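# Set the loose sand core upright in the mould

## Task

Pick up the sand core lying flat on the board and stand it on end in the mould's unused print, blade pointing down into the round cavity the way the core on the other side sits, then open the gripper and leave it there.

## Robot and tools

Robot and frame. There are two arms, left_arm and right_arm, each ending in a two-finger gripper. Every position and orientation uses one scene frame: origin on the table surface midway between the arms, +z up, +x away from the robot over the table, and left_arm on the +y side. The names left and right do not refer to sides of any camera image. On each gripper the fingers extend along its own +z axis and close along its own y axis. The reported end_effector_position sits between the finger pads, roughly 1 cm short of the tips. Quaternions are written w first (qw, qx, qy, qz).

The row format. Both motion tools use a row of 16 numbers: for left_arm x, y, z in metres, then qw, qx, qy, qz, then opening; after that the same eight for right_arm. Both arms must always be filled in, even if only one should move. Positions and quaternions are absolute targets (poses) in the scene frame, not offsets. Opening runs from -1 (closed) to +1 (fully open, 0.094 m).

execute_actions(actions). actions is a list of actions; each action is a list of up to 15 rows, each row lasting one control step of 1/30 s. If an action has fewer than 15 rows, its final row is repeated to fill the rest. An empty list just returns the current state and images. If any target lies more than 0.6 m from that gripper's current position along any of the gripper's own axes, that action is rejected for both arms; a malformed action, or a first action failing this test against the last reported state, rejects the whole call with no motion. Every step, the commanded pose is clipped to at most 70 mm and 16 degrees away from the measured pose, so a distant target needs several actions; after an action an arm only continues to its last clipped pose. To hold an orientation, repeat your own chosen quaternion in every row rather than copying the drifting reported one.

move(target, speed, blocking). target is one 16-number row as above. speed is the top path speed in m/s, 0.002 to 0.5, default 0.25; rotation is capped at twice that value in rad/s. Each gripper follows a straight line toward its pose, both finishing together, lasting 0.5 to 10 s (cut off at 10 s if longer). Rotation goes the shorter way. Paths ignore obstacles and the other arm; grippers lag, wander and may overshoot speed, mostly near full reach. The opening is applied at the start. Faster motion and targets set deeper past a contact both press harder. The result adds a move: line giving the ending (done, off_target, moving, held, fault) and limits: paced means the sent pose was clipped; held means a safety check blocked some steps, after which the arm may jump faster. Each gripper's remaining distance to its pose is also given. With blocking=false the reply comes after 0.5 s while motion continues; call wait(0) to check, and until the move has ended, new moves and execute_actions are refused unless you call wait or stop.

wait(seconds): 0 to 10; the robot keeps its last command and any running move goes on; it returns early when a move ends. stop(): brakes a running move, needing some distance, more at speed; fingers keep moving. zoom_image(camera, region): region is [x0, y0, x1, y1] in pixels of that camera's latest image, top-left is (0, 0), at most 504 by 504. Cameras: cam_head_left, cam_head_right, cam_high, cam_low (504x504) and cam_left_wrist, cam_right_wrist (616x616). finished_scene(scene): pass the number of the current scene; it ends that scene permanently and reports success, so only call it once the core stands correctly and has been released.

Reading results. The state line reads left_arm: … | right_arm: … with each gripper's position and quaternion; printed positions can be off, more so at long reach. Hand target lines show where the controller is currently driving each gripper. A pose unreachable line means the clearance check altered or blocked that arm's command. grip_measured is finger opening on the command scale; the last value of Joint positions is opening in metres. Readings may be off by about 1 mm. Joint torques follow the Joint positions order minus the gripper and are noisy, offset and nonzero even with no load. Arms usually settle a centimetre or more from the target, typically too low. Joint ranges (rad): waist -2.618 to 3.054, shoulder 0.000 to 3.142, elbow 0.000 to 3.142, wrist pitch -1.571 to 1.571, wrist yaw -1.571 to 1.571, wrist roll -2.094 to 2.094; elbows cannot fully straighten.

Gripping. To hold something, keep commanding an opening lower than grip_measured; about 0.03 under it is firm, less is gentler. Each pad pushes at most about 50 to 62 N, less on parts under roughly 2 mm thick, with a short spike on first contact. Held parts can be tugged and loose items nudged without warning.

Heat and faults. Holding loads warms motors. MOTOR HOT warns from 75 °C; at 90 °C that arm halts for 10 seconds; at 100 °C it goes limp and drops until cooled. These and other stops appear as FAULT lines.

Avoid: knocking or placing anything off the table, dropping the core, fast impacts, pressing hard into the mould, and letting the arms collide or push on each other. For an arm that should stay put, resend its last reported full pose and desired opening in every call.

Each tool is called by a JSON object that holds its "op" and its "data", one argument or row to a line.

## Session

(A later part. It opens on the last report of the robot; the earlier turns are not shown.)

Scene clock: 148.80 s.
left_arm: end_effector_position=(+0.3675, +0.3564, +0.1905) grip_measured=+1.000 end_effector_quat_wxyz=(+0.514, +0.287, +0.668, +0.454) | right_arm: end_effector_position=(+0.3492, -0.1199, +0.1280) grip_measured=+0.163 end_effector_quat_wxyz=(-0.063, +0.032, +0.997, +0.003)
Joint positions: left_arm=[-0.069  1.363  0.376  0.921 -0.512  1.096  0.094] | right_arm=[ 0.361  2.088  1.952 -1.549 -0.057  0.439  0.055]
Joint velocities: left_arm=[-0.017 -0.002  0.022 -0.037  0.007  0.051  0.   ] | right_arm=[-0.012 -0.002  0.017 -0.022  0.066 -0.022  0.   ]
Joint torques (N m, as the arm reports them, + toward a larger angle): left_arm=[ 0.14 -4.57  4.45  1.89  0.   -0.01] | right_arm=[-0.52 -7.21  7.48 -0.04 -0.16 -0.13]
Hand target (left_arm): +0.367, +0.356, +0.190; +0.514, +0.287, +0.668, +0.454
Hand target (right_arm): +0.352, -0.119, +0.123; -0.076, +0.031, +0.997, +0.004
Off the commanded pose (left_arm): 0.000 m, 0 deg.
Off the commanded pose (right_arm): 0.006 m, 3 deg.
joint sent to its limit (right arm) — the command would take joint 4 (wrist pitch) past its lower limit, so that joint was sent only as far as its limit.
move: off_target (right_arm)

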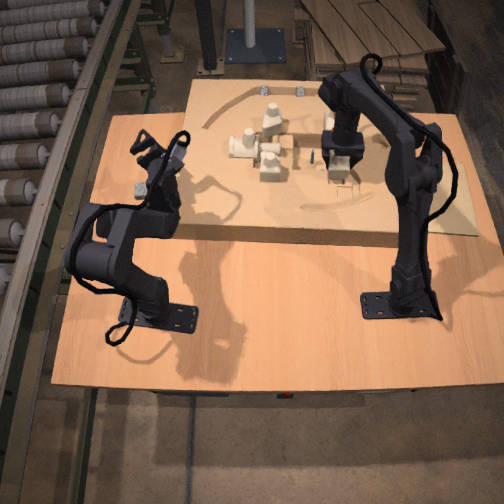

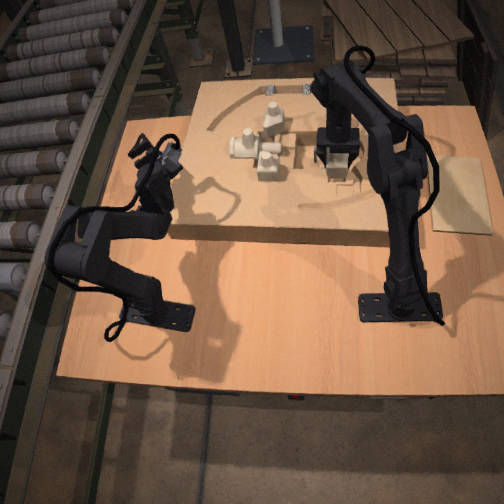

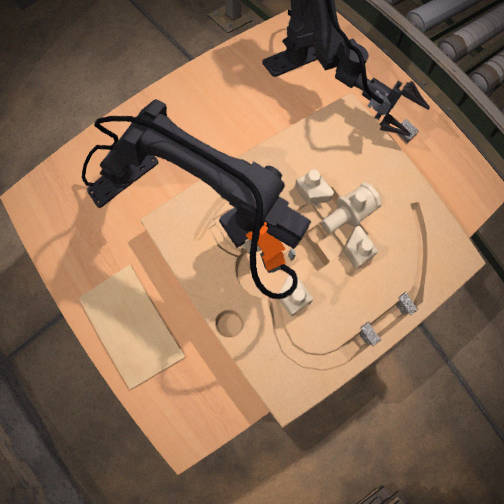

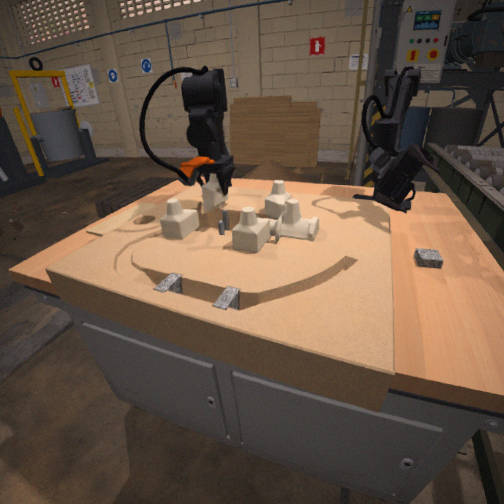

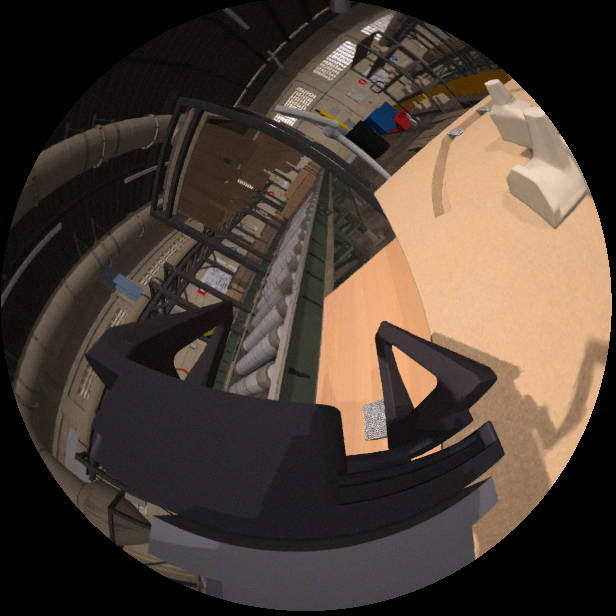

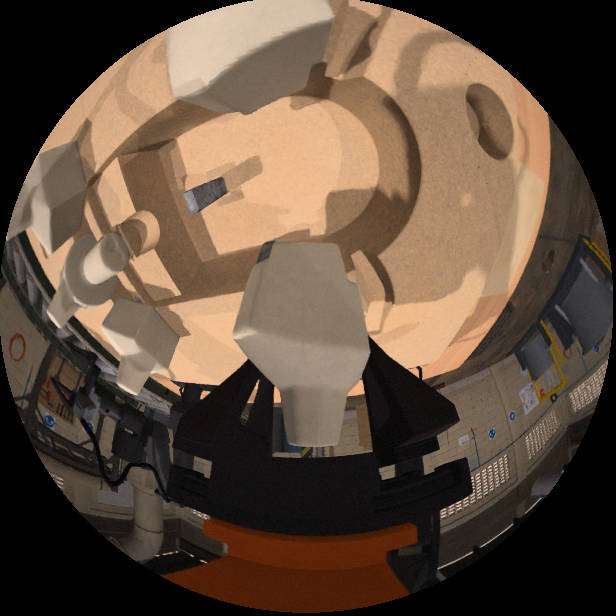

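{"op": "move", "data": {
  "target": [0.3675,0.3564,0.1905,0.514,0.287,0.668,0.454,1,0.349,-0.119,0.15,-0.04,0.03,0.999,0,0.115],
  "speed": 0.02
}}

{"op": "zoom_image", "data": {
  "camera": "cam_head_right",
  "region": [312,150,362,200]
}}

{"op": "zoom_image", "data": {
  "camera": "cam_low",
  "region": [185,165,245,225]
}}

Scene clock: 153.90 s.
left_arm: end_effector_position=(+0.3675, +0.3564, +0.1905) grip_measured=+1.000 end_effector_quat_wxyz=(+0.514, +0.287, +0.668, +0.454) | right_arm: end_effector_position=(+0.3496, -0.1197, +0.1287) grip_measured=+0.163 end_effector_quat_wxyz=(-0.062, +0.030, +0.998, -0.002)
Joint positions: left_arm=[-0.069  1.363  0.376  0.921 -0.512  1.096  0.094] | right_arm=[ 0.366  2.093  1.963 -1.557 -0.046  0.44   0.055]
Joint velocities: left_arm=[-0.022 -0.002 -0.007 -0.051  0.022  0.007  0.   ] | right_arm=[ 0.007 -0.017 -0.012 -0.022 -0.007 -0.037  0.   ]
Joint torques (N m, as the arm reports them, + toward a larger angle): left_arm=[ 0.1  -4.63  4.43  1.9  -0.01 -0.02] | right_arm=[  0.63 -13.87   6.37   0.05   0.12   0.06]
Hand target (left_arm): +0.367, +0.356, +0.190; +0.514, +0.287, +0.668, +0.454
Hand target (right_arm): +0.349, -0.119, +0.149; -0.035, +0.030, +0.999, +0.002
Off the commanded pose (left_arm): 0.000 m, 0 deg.
Off the commanded pose (right_arm): 0.021 m, 3 deg.
joint sent to its limit (right arm) — the command would take joint 4 (wrist pitch) past its lower limit, so that joint was sent only as far as its limit.
move: off_target (right_arm)

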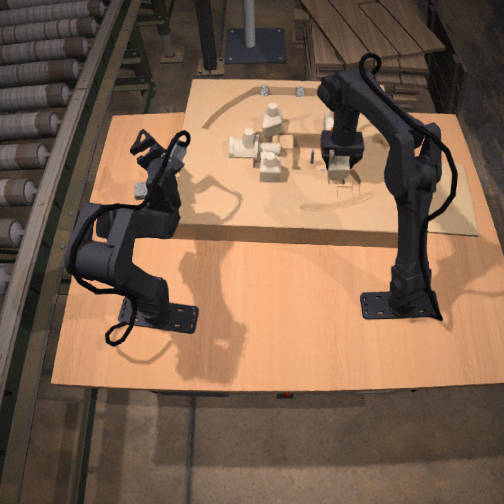

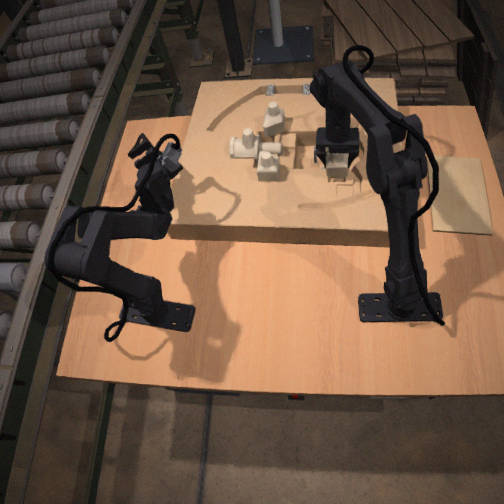

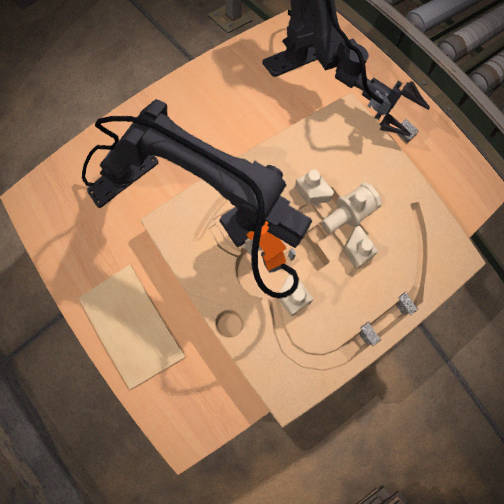

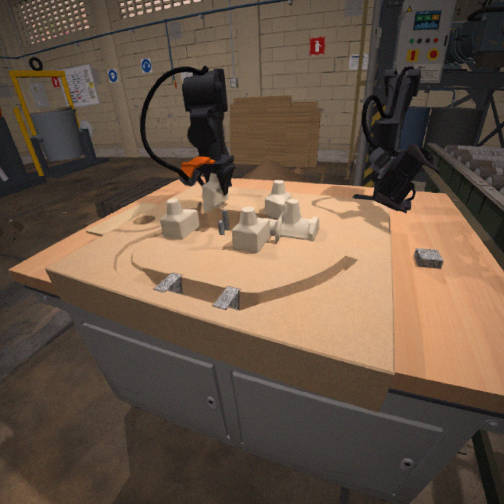

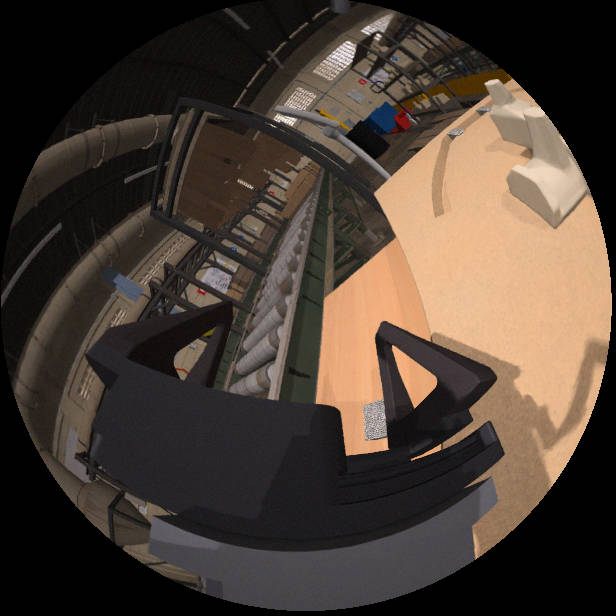

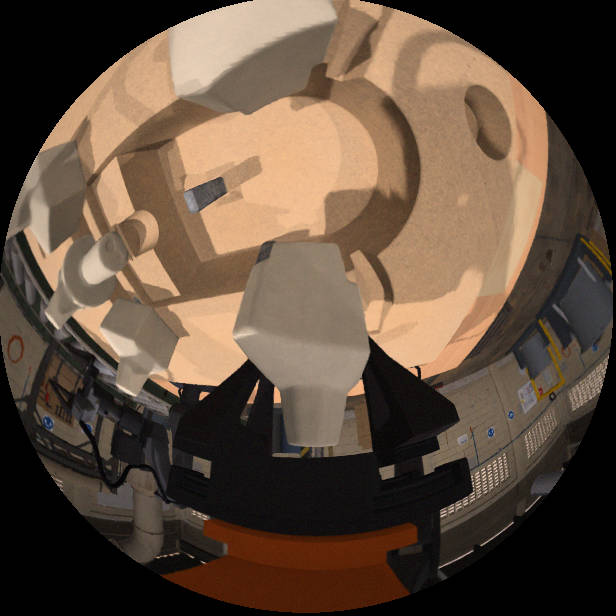

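Region (312, 150, 362, 200) of cam_head_right's 504x504 image, scaled by 10.080, with more detail than that image has.

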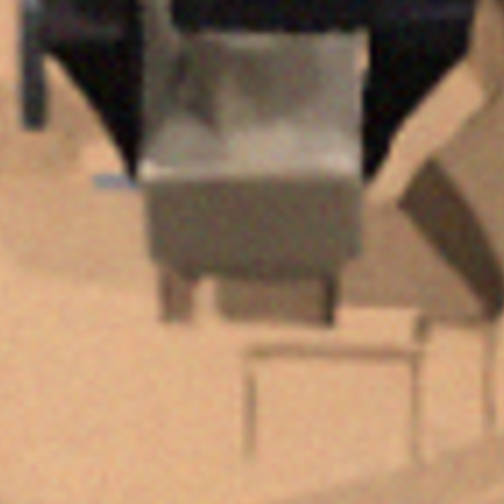

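Region (185, 165, 245, 225) of cam_low's 504x504 image, scaled by 8.400, with more detail than that image has.

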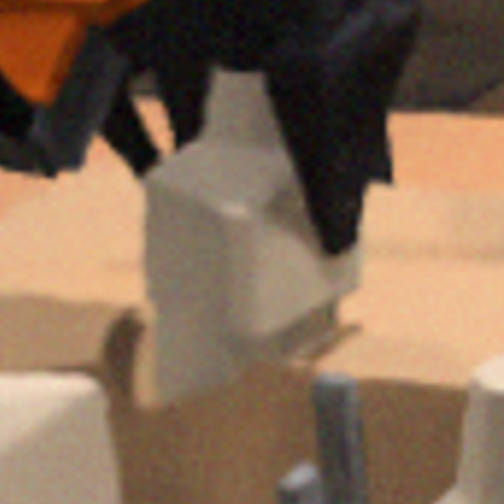

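{"op": "move", "data": {
  "target": [0.3675,0.3564,0.1905,0.514,0.287,0.668,0.454,1,0.345,-0.119,0.156,-0.035,0.03,0.999,0,0.115],
  "speed": 0.015
}}

{"op": "move", "data": {
  "target": [0.3675,0.3564,0.1905,0.514,0.287,0.668,0.454,1,0.335,-0.119,0.15,-0.05,0.03,0.998,0,0.115],
  "speed": 0.015
}}

{"op": "zoom_image", "data": {
  "camera": "cam_head_right",
  "region": [312,150,362,200]
}}

{"op": "zoom_image", "data": {
  "camera": "cam_low",
  "region": [185,165,245,225]
}}

Scene clock: 162.00 s.
left_arm: end_effector_position=(+0.3675, +0.3564, +0.1905) grip_measured=+1.000 end_effector_quat_wxyz=(+0.514, +0.287, +0.668, +0.454) | right_arm: end_effector_position=(+0.3486, -0.1188, +0.1376) grip_measured=+0.163 end_effector_quat_wxyz=(-0.049, +0.030, +0.998, -0.000)
Joint positions: left_arm=[-0.069  1.363  0.376  0.921 -0.512  1.096  0.094] | right_arm=[ 0.372  2.068  1.963 -1.557 -0.039  0.447  0.055]
Joint velocities: left_arm=[ 0.002  0.002 -0.007 -0.007  0.007 -0.022  0.   ] | right_arm=[-0.012  0.012 -0.017 -0.037  0.007  0.037 -0.   ]
Joint torques (N m, as the arm reports them, + toward a larger angle): left_arm=[ 0.   -4.66  4.45  1.88  0.02 -0.02] | right_arm=[  0.61 -13.7    5.5    0.09   0.06   0.06]
Hand target (left_arm): +0.367, +0.356, +0.190; +0.514, +0.287, +0.668, +0.454
Hand target (right_arm): +0.345, -0.119, +0.155; -0.029, +0.030, +0.999, +0.003
Off the commanded pose (left_arm): 0.000 m, 0 deg.
Off the commanded pose (right_arm): 0.019 m, 2 deg.
joint sent to its limit (right arm) — the command would take joint 4 (wrist pitch) past its lower limit, so that joint was sent only as far as its limit.
move: off_target (right_arm)

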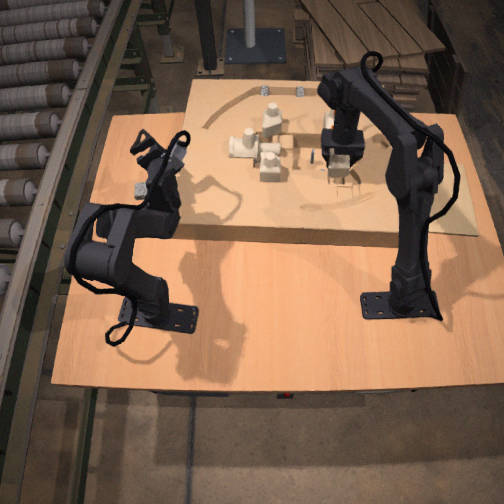

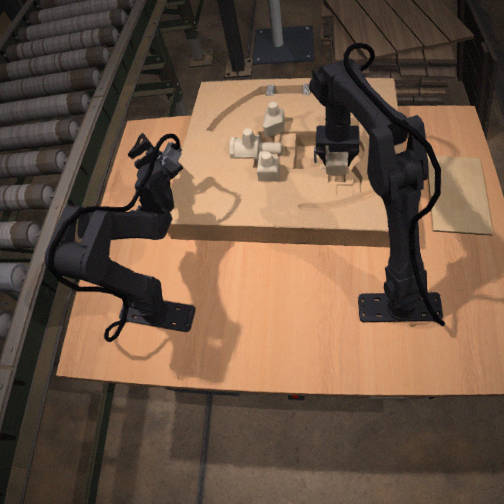

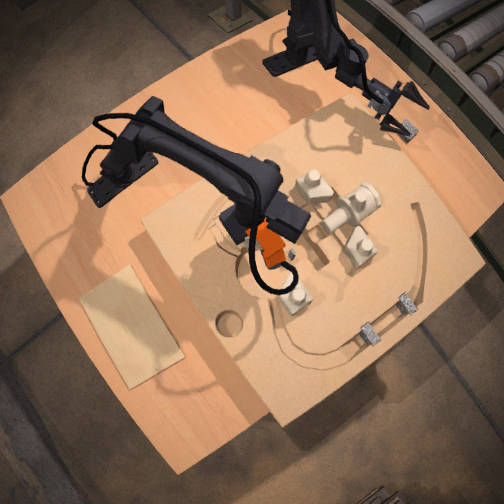

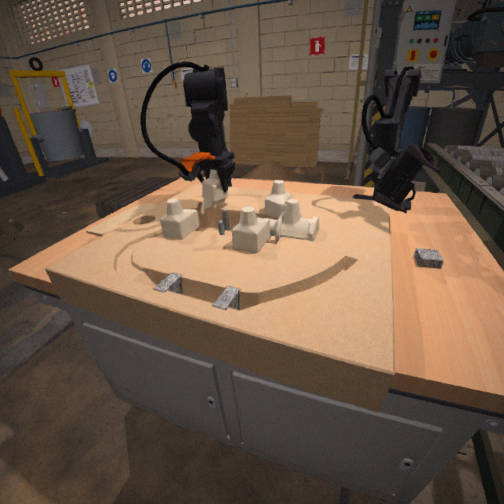

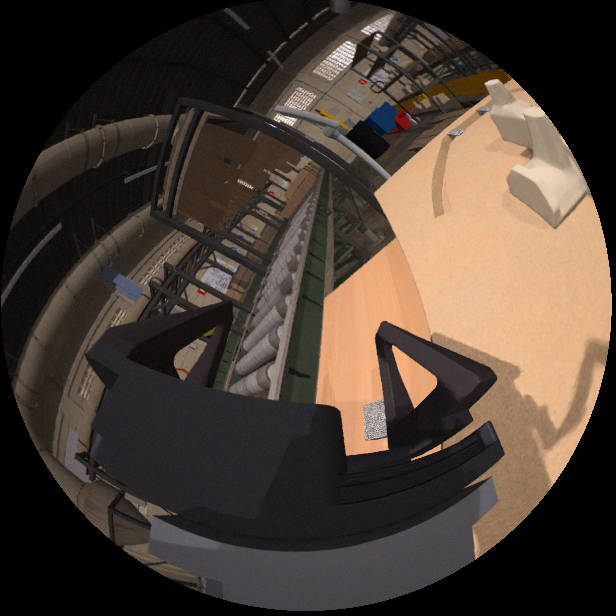

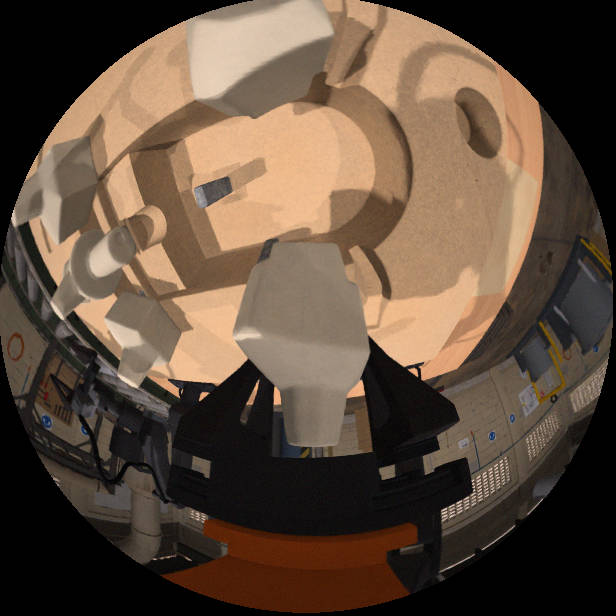

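Scene clock: 163.47 s.
left_arm: end_effector_position=(+0.3675, +0.3564, +0.1905) grip_measured=+1.000 end_effector_quat_wxyz=(+0.514, +0.287, +0.668, +0.454) | right_arm: end_effector_position=(+0.3413, -0.1218, +0.1294) grip_measured=+0.163 end_effector_quat_wxyz=(-0.066, +0.032, +0.997, -0.008)
Joint positions: left_arm=[-0.069  1.363  0.376  0.921 -0.512  1.096  0.094] | right_arm=[ 0.372  2.068  1.926 -1.557 -0.039  0.45   0.055]
Joint velocities: left_arm=[ 0.002  0.007 -0.002  0.007 -0.007  0.022  0.   ] | right_arm=[-0.012 -0.012 -0.007 -0.022  0.051 -0.051 -0.001]
Joint torques (N m, as the arm reports them, + toward a larger angle): left_arm=[ 0.14 -4.69  4.52  1.88  0.01  0.  ] | right_arm=[  0.91 -14.46   5.1    0.03  -0.06   0.05]
Hand target (left_arm): +0.367, +0.356, +0.191; +0.514, +0.287, +0.668, +0.454
Hand target (right_arm): +0.335, -0.119, +0.149; -0.046, +0.030, +0.998, +0.002
Off the commanded pose (left_arm): 0.000 m, 0 deg.
Off the commanded pose (right_arm): 0.022 m, 2 deg.
joint sent to its limit (right arm) — the command would take joint 4 (wrist pitch) past its lower limit, so that joint was sent only as far as its limit.
move: off_target (right_arm)

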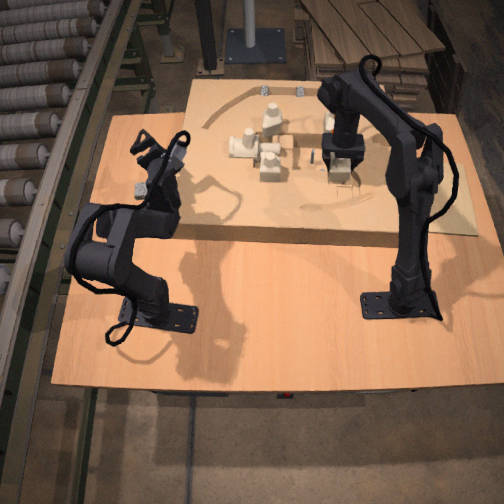

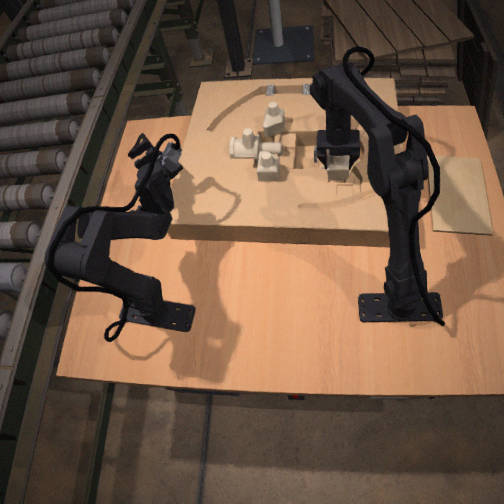

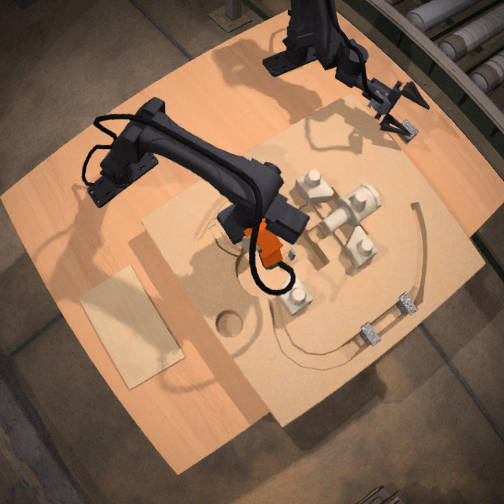

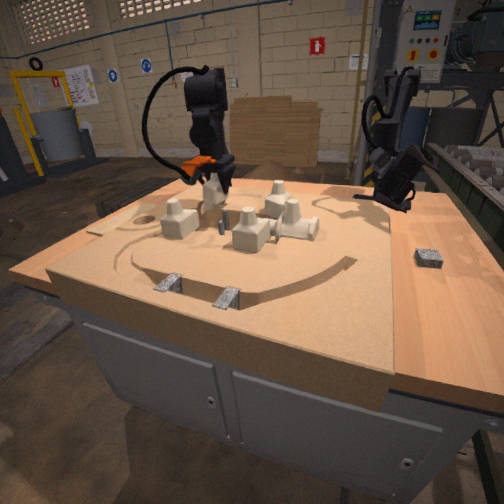

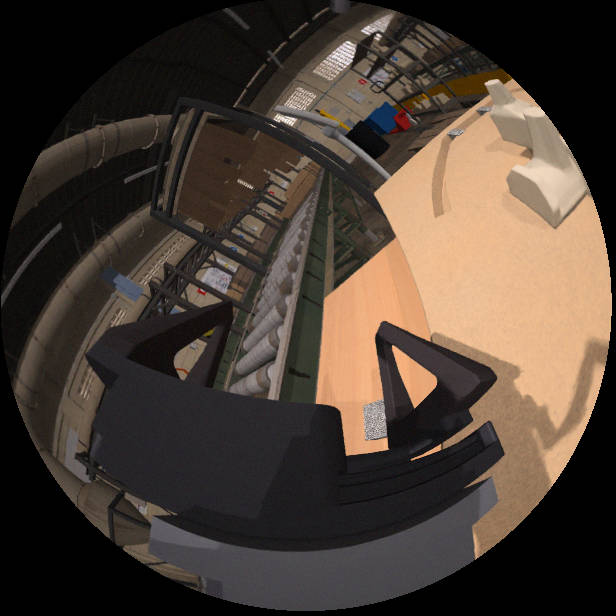

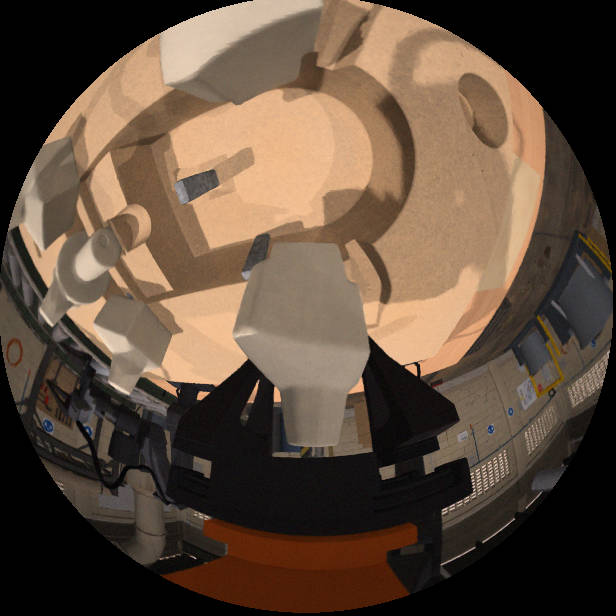

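Region (312, 150, 362, 200) of cam_head_right's 504x504 image, scaled by 10.080, with more detail than that image has.

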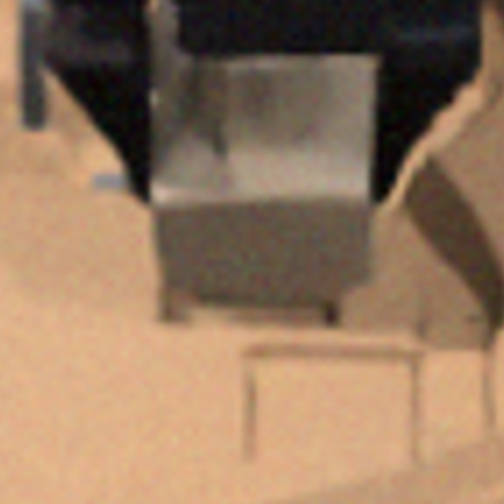

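Region (185, 165, 245, 225) of cam_low's 504x504 image, scaled by 8.400, with more detail than that image has.

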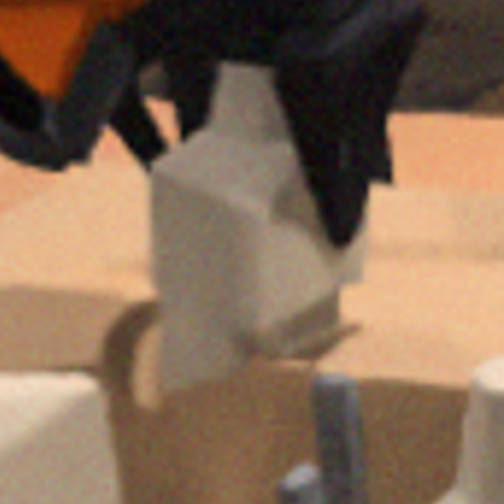

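{"op": "move", "data": {
  "target": [0.3675,0.3564,0.1905,0.514,0.287,0.668,0.454,1,0.337,-0.116,0.147,-0.045,0.03,0.998,0,0.115],
  "speed": 0.008
}}

{"op": "zoom_image", "data": {
  "camera": "cam_head_right",
  "region": [312,150,362,200]
}}

Scene clock: 170.60 s.
left_arm: end_effector_position=(+0.3675, +0.3564, +0.1905) grip_measured=+1.000 end_effector_quat_wxyz=(+0.514, +0.287, +0.668, +0.454) | right_arm: end_effector_position=(+0.3397, -0.1183, +0.1294) grip_measured=+0.163 end_effector_quat_wxyz=(-0.066, +0.030, +0.997, -0.009)
Joint positions: left_arm=[-0.069  1.363  0.376  0.921 -0.512  1.096  0.094] | right_arm=[ 0.383  2.068  1.926 -1.557 -0.039  0.457  0.055]
Joint velocities: left_arm=[ 0.012  0.002  0.017 -0.007 -0.022 -0.037  0.   ] | right_arm=[-0.007 -0.002 -0.017 -0.022 -0.051  0.007 -0.   ]
Joint torques (N m, as the arm reports them, + toward a larger angle): left_arm=[ 0.04 -4.72  4.56  1.89  0.   -0.03] | right_arm=[  0.65 -13.57   5.6    0.07  -0.02   0.07]
Hand target (left_arm): +0.367, +0.356, +0.190; +0.514, +0.287, +0.668, +0.454
Hand target (right_arm): +0.337, -0.116, +0.147; -0.045, +0.030, +0.999, -0.000
Off the commanded pose (left_arm): 0.000 m, 0 deg.
Off the commanded pose (right_arm): 0.018 m, 3 deg.
move: off_target (right_arm)

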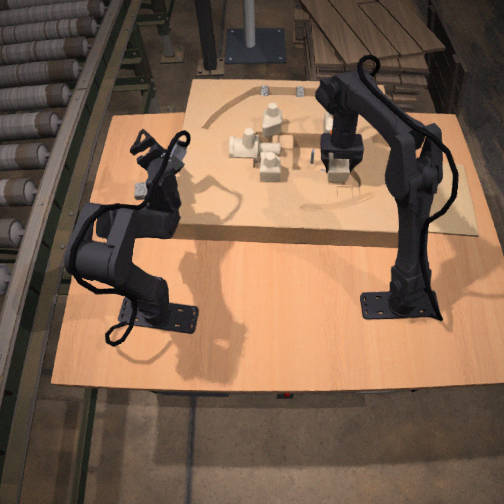

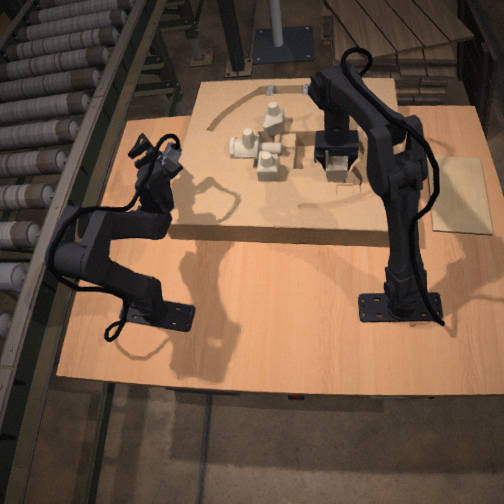

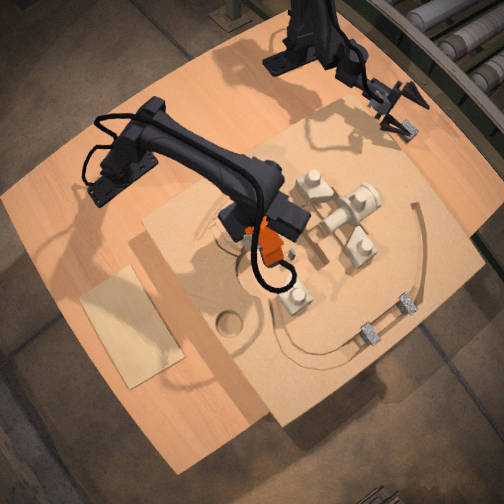

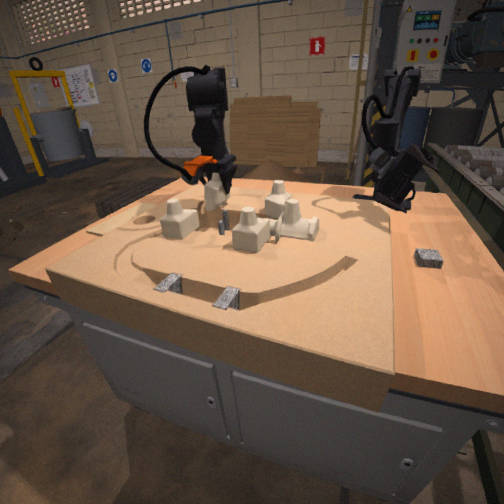

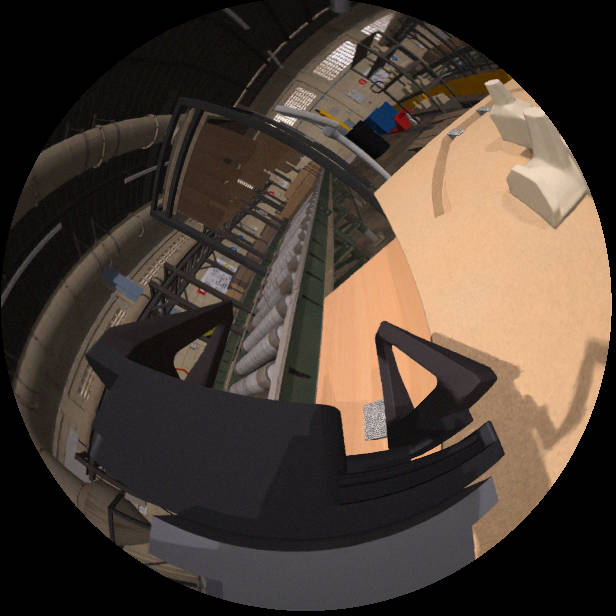

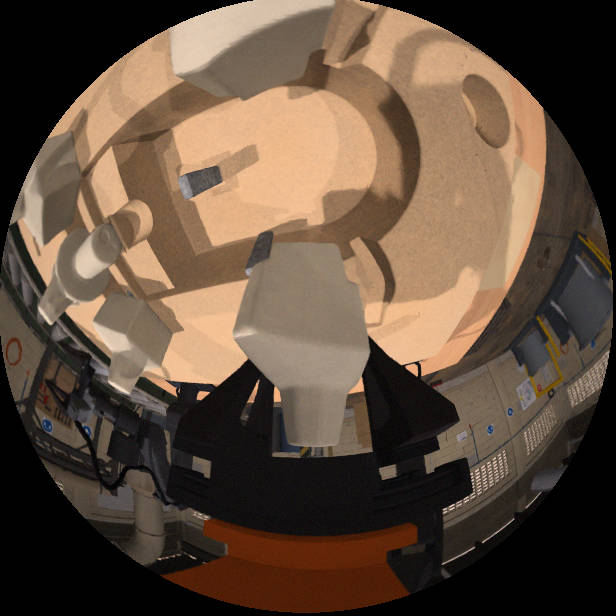

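Region (312, 150, 362, 200) of cam_head_right's 504x504 image, scaled by 10.080, with more detail than that image has.

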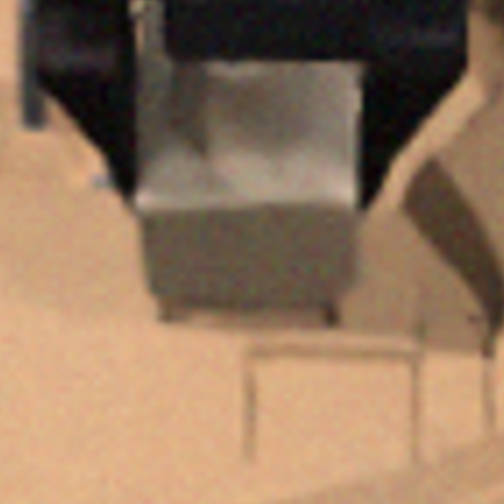

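Centred now. Descending with the shoulder.

{"op": "move", "data": {
  "target": [0.3675,0.3564,0.1905,0.514,0.287,0.668,0.454,1,0.340,-0.117,0.127,-0.075,0.03,0.997,-0.005,0.115],
  "speed": 0.012
}}

{"op": "zoom_image", "data": {
  "camera": "cam_head_right",
  "region": [312,150,362,200]
}}

{"op": "zoom_image", "data": {
  "camera": "cam_low",
  "region": [185,165,245,225]
}}

Scene clock: 176.97 s.
left_arm: end_effector_position=(+0.3675, +0.3564, +0.1905) grip_measured=+1.000 end_effector_quat_wxyz=(+0.514, +0.287, +0.668, +0.454) | right_arm: end_effector_position=(+0.3395, -0.1168, +0.1220) grip_measured=+0.163 end_effector_quat_wxyz=(-0.077, +0.030, +0.997, -0.009)
Joint positions: left_arm=[-0.069  1.363  0.376  0.921 -0.512  1.096  0.094] | right_arm=[ 0.383  2.089  1.926 -1.556 -0.047  0.458  0.055]
Joint velocities: left_arm=[ 0.007 -0.022  0.002 -0.007 -0.007  0.037  0.   ] | right_arm=[ 0.007  0.002 -0.002 -0.007  0.037 -0.066 -0.   ]
Joint torques (N m, as the arm reports them, + toward a larger angle): left_arm=[ 0.   -4.78  4.47  1.88 -0.02 -0.03] | right_arm=[ -0.37 -10.36   6.25  -0.02  -0.09  -0.08]
Hand target (left_arm): +0.367, +0.356, +0.190; +0.514, +0.287, +0.668, +0.454
Hand target (right_arm): +0.340, -0.117, +0.127; -0.075, +0.030, +0.997, -0.005
Off the commanded pose (left_arm): 0.000 m, 0 deg.
Off the commanded pose (right_arm): 0.005 m, 1 deg.
joint sent to its limit (right arm) — the command would take joint 4 (wrist pitch) past its lower limit, so that joint was sent only as far as its limit.
move: done

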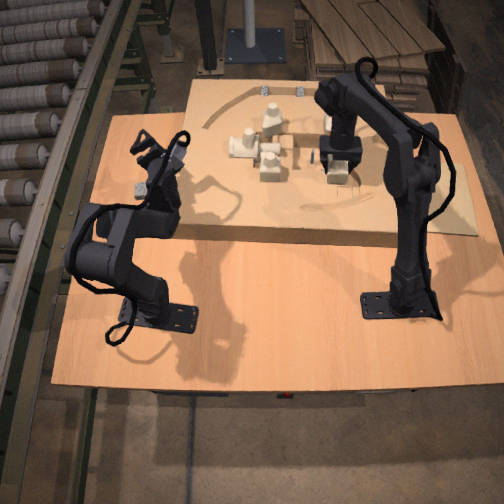

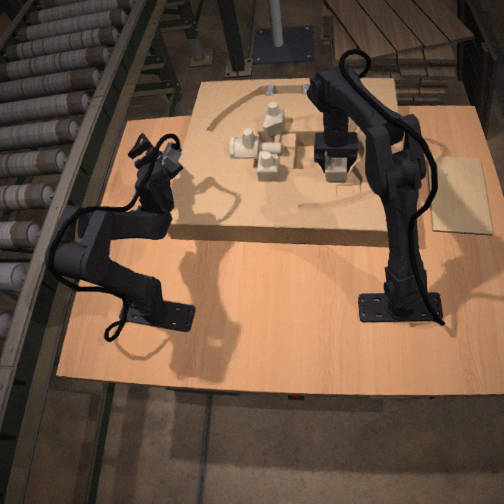

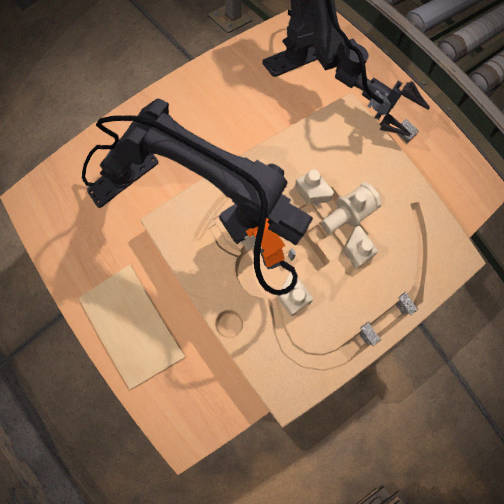

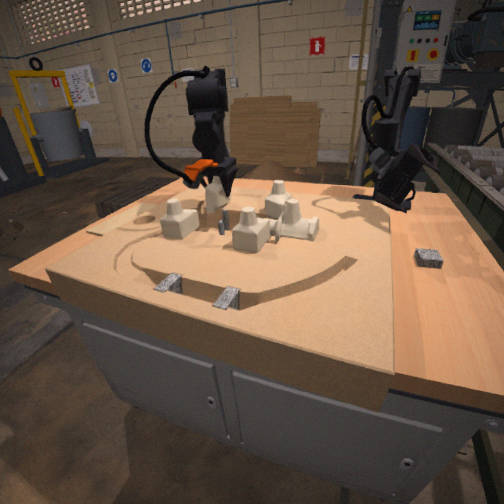

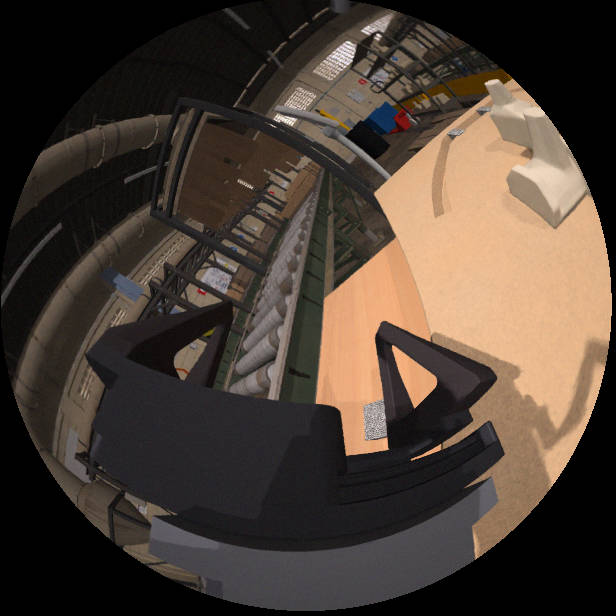

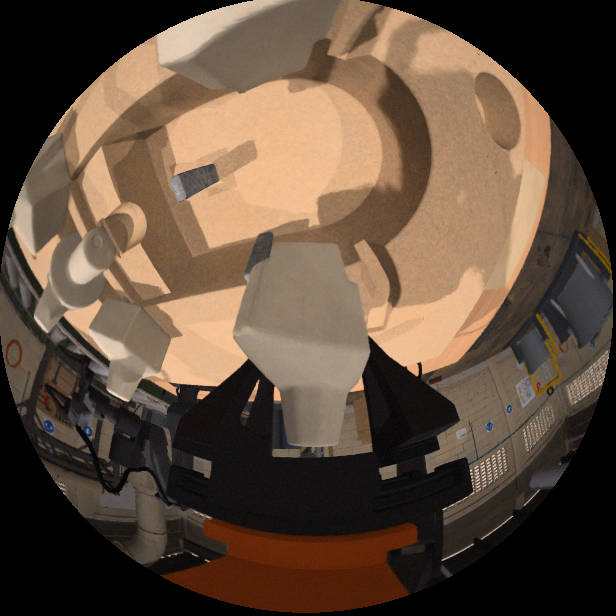

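Region (312, 150, 362, 200) of cam_head_right's 504x504 image, scaled by 10.080, with more detail than that image has.

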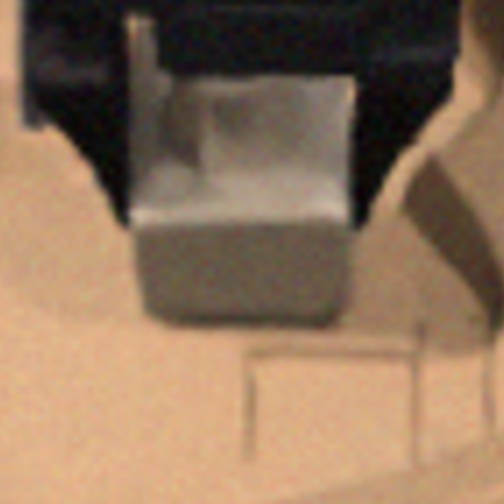

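Region (185, 165, 245, 225) of cam_low's 504x504 image, scaled by 8.400, with more detail than that image has.

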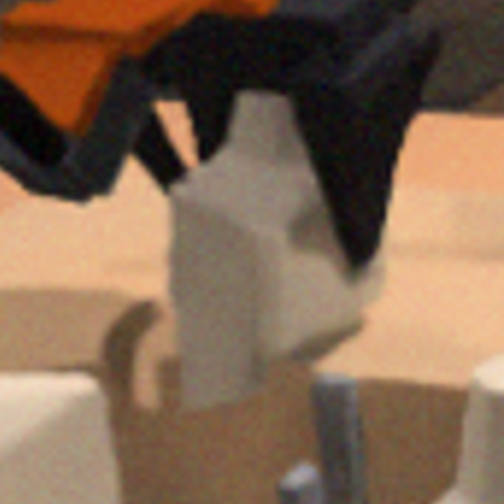

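The plug has entered; continuing down with a small −y bias.

{"op": "move", "data": {
  "target": [0.3675,0.3564,0.1905,0.514,0.287,0.668,0.454,1,0.340,-0.119,0.112,-0.097,0.03,0.995,0,0.115],
  "speed": 0.012
}}

{"op": "zoom_image", "data": {
  "camera": "cam_head_right",
  "region": [312,150,362,200]
}}

{"op": "zoom_image", "data": {
  "camera": "cam_low",
  "region": [185,165,245,225]
}}

Scene clock: 181.67 s.
left_arm: end_effector_position=(+0.3675, +0.3564, +0.1905) grip_measured=+1.000 end_effector_quat_wxyz=(+0.514, +0.287, +0.668, +0.454) | right_arm: end_effector_position=(+0.3404, -0.1168, +0.1139) grip_measured=+0.163 end_effector_quat_wxyz=(-0.092, +0.030, +0.995, -0.001)
Joint positions: left_arm=[-0.069  1.363  0.376  0.921 -0.512  1.096  0.094] | right_arm=[ 0.37   2.113  1.926 -1.553 -0.073  0.441  0.055]
Joint velocities: left_arm=[ 0.017 -0.007 -0.012 -0.066  0.007  0.007  0.   ] | right_arm=[-0.002  0.012  0.007 -0.007 -0.037 -0.051 -0.001]
Joint torques (N m, as the arm reports them, + toward a larger angle): left_arm=[-0.04 -4.74  4.6   1.89 -0.03 -0.02] | right_arm=[-0.63 -9.88  5.02  0.03 -0.09 -0.1 ]
Hand target (left_arm): +0.367, +0.356, +0.191; +0.514, +0.287, +0.668, +0.454
Hand target (right_arm): +0.340, -0.119, +0.112; -0.097, +0.030, +0.995, +0.000
Off the commanded pose (left_arm): 0.000 m, 0 deg.
Off the commanded pose (right_arm): 0.003 m, 1 deg.
move: done

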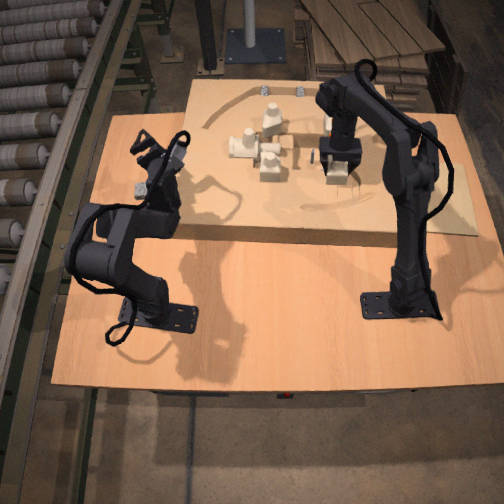

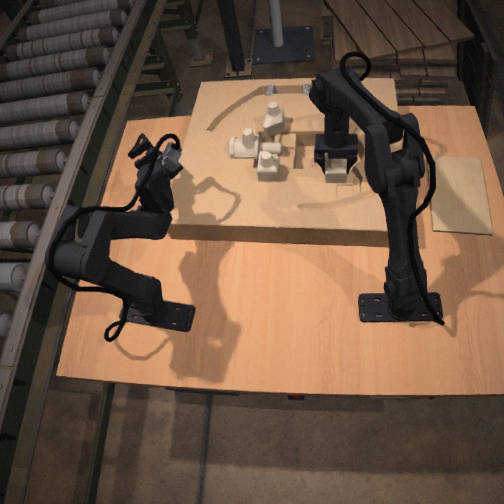

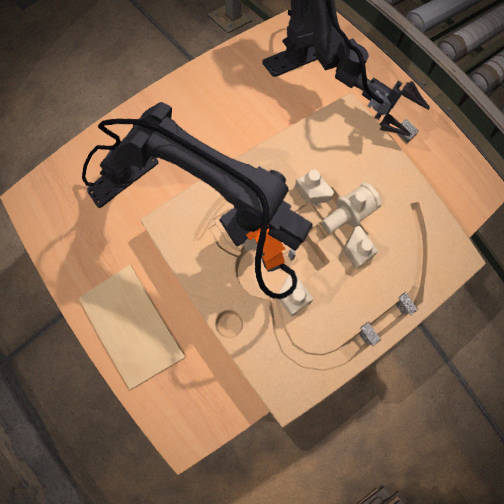

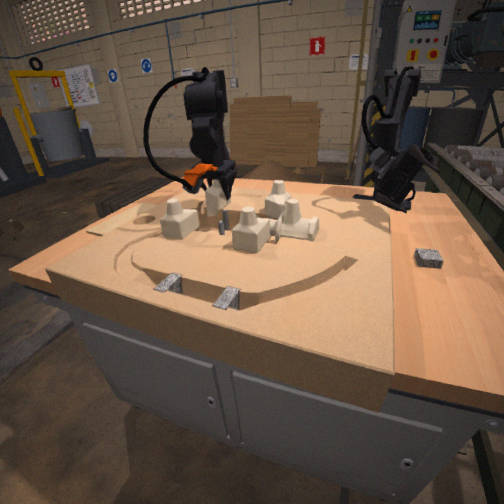

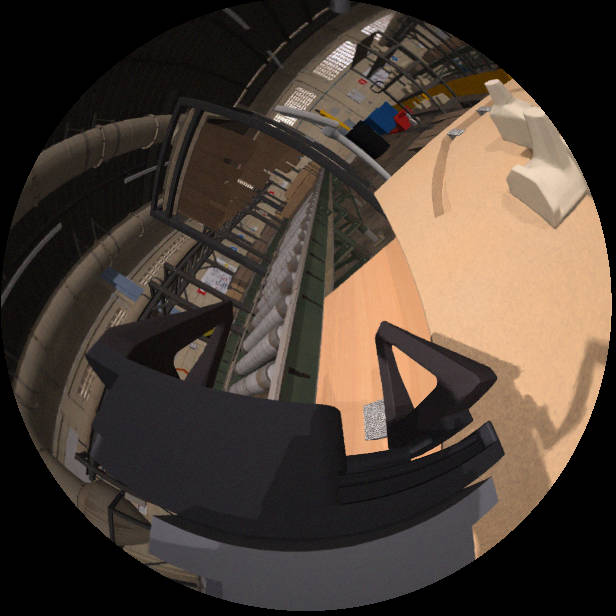

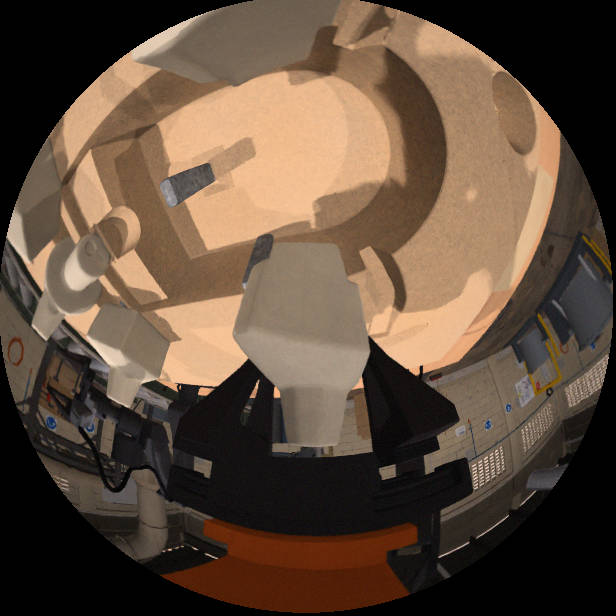

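Region (312, 150, 362, 200) of cam_head_right's 504x504 image, scaled by 10.080, with more detail than that image has.

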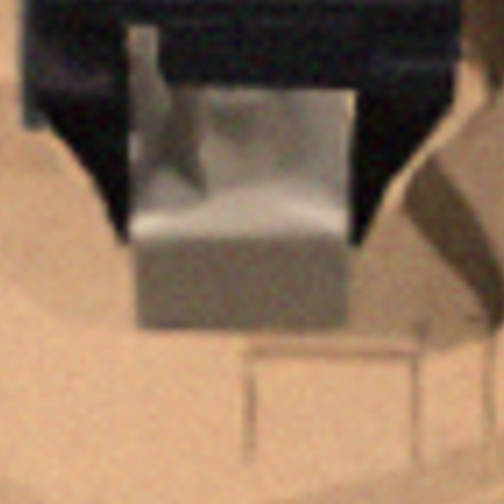

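Region (185, 165, 245, 225) of cam_low's 504x504 image, scaled by 8.400, with more detail than that image has.

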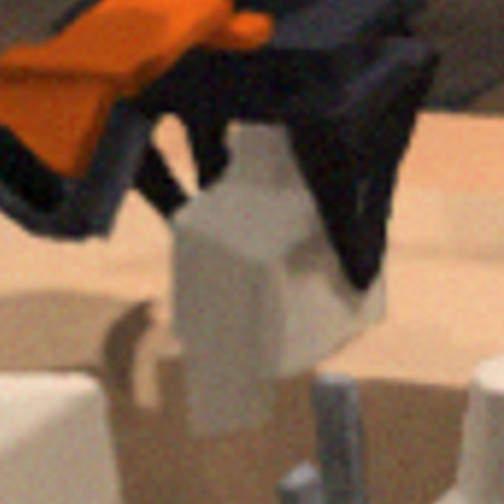

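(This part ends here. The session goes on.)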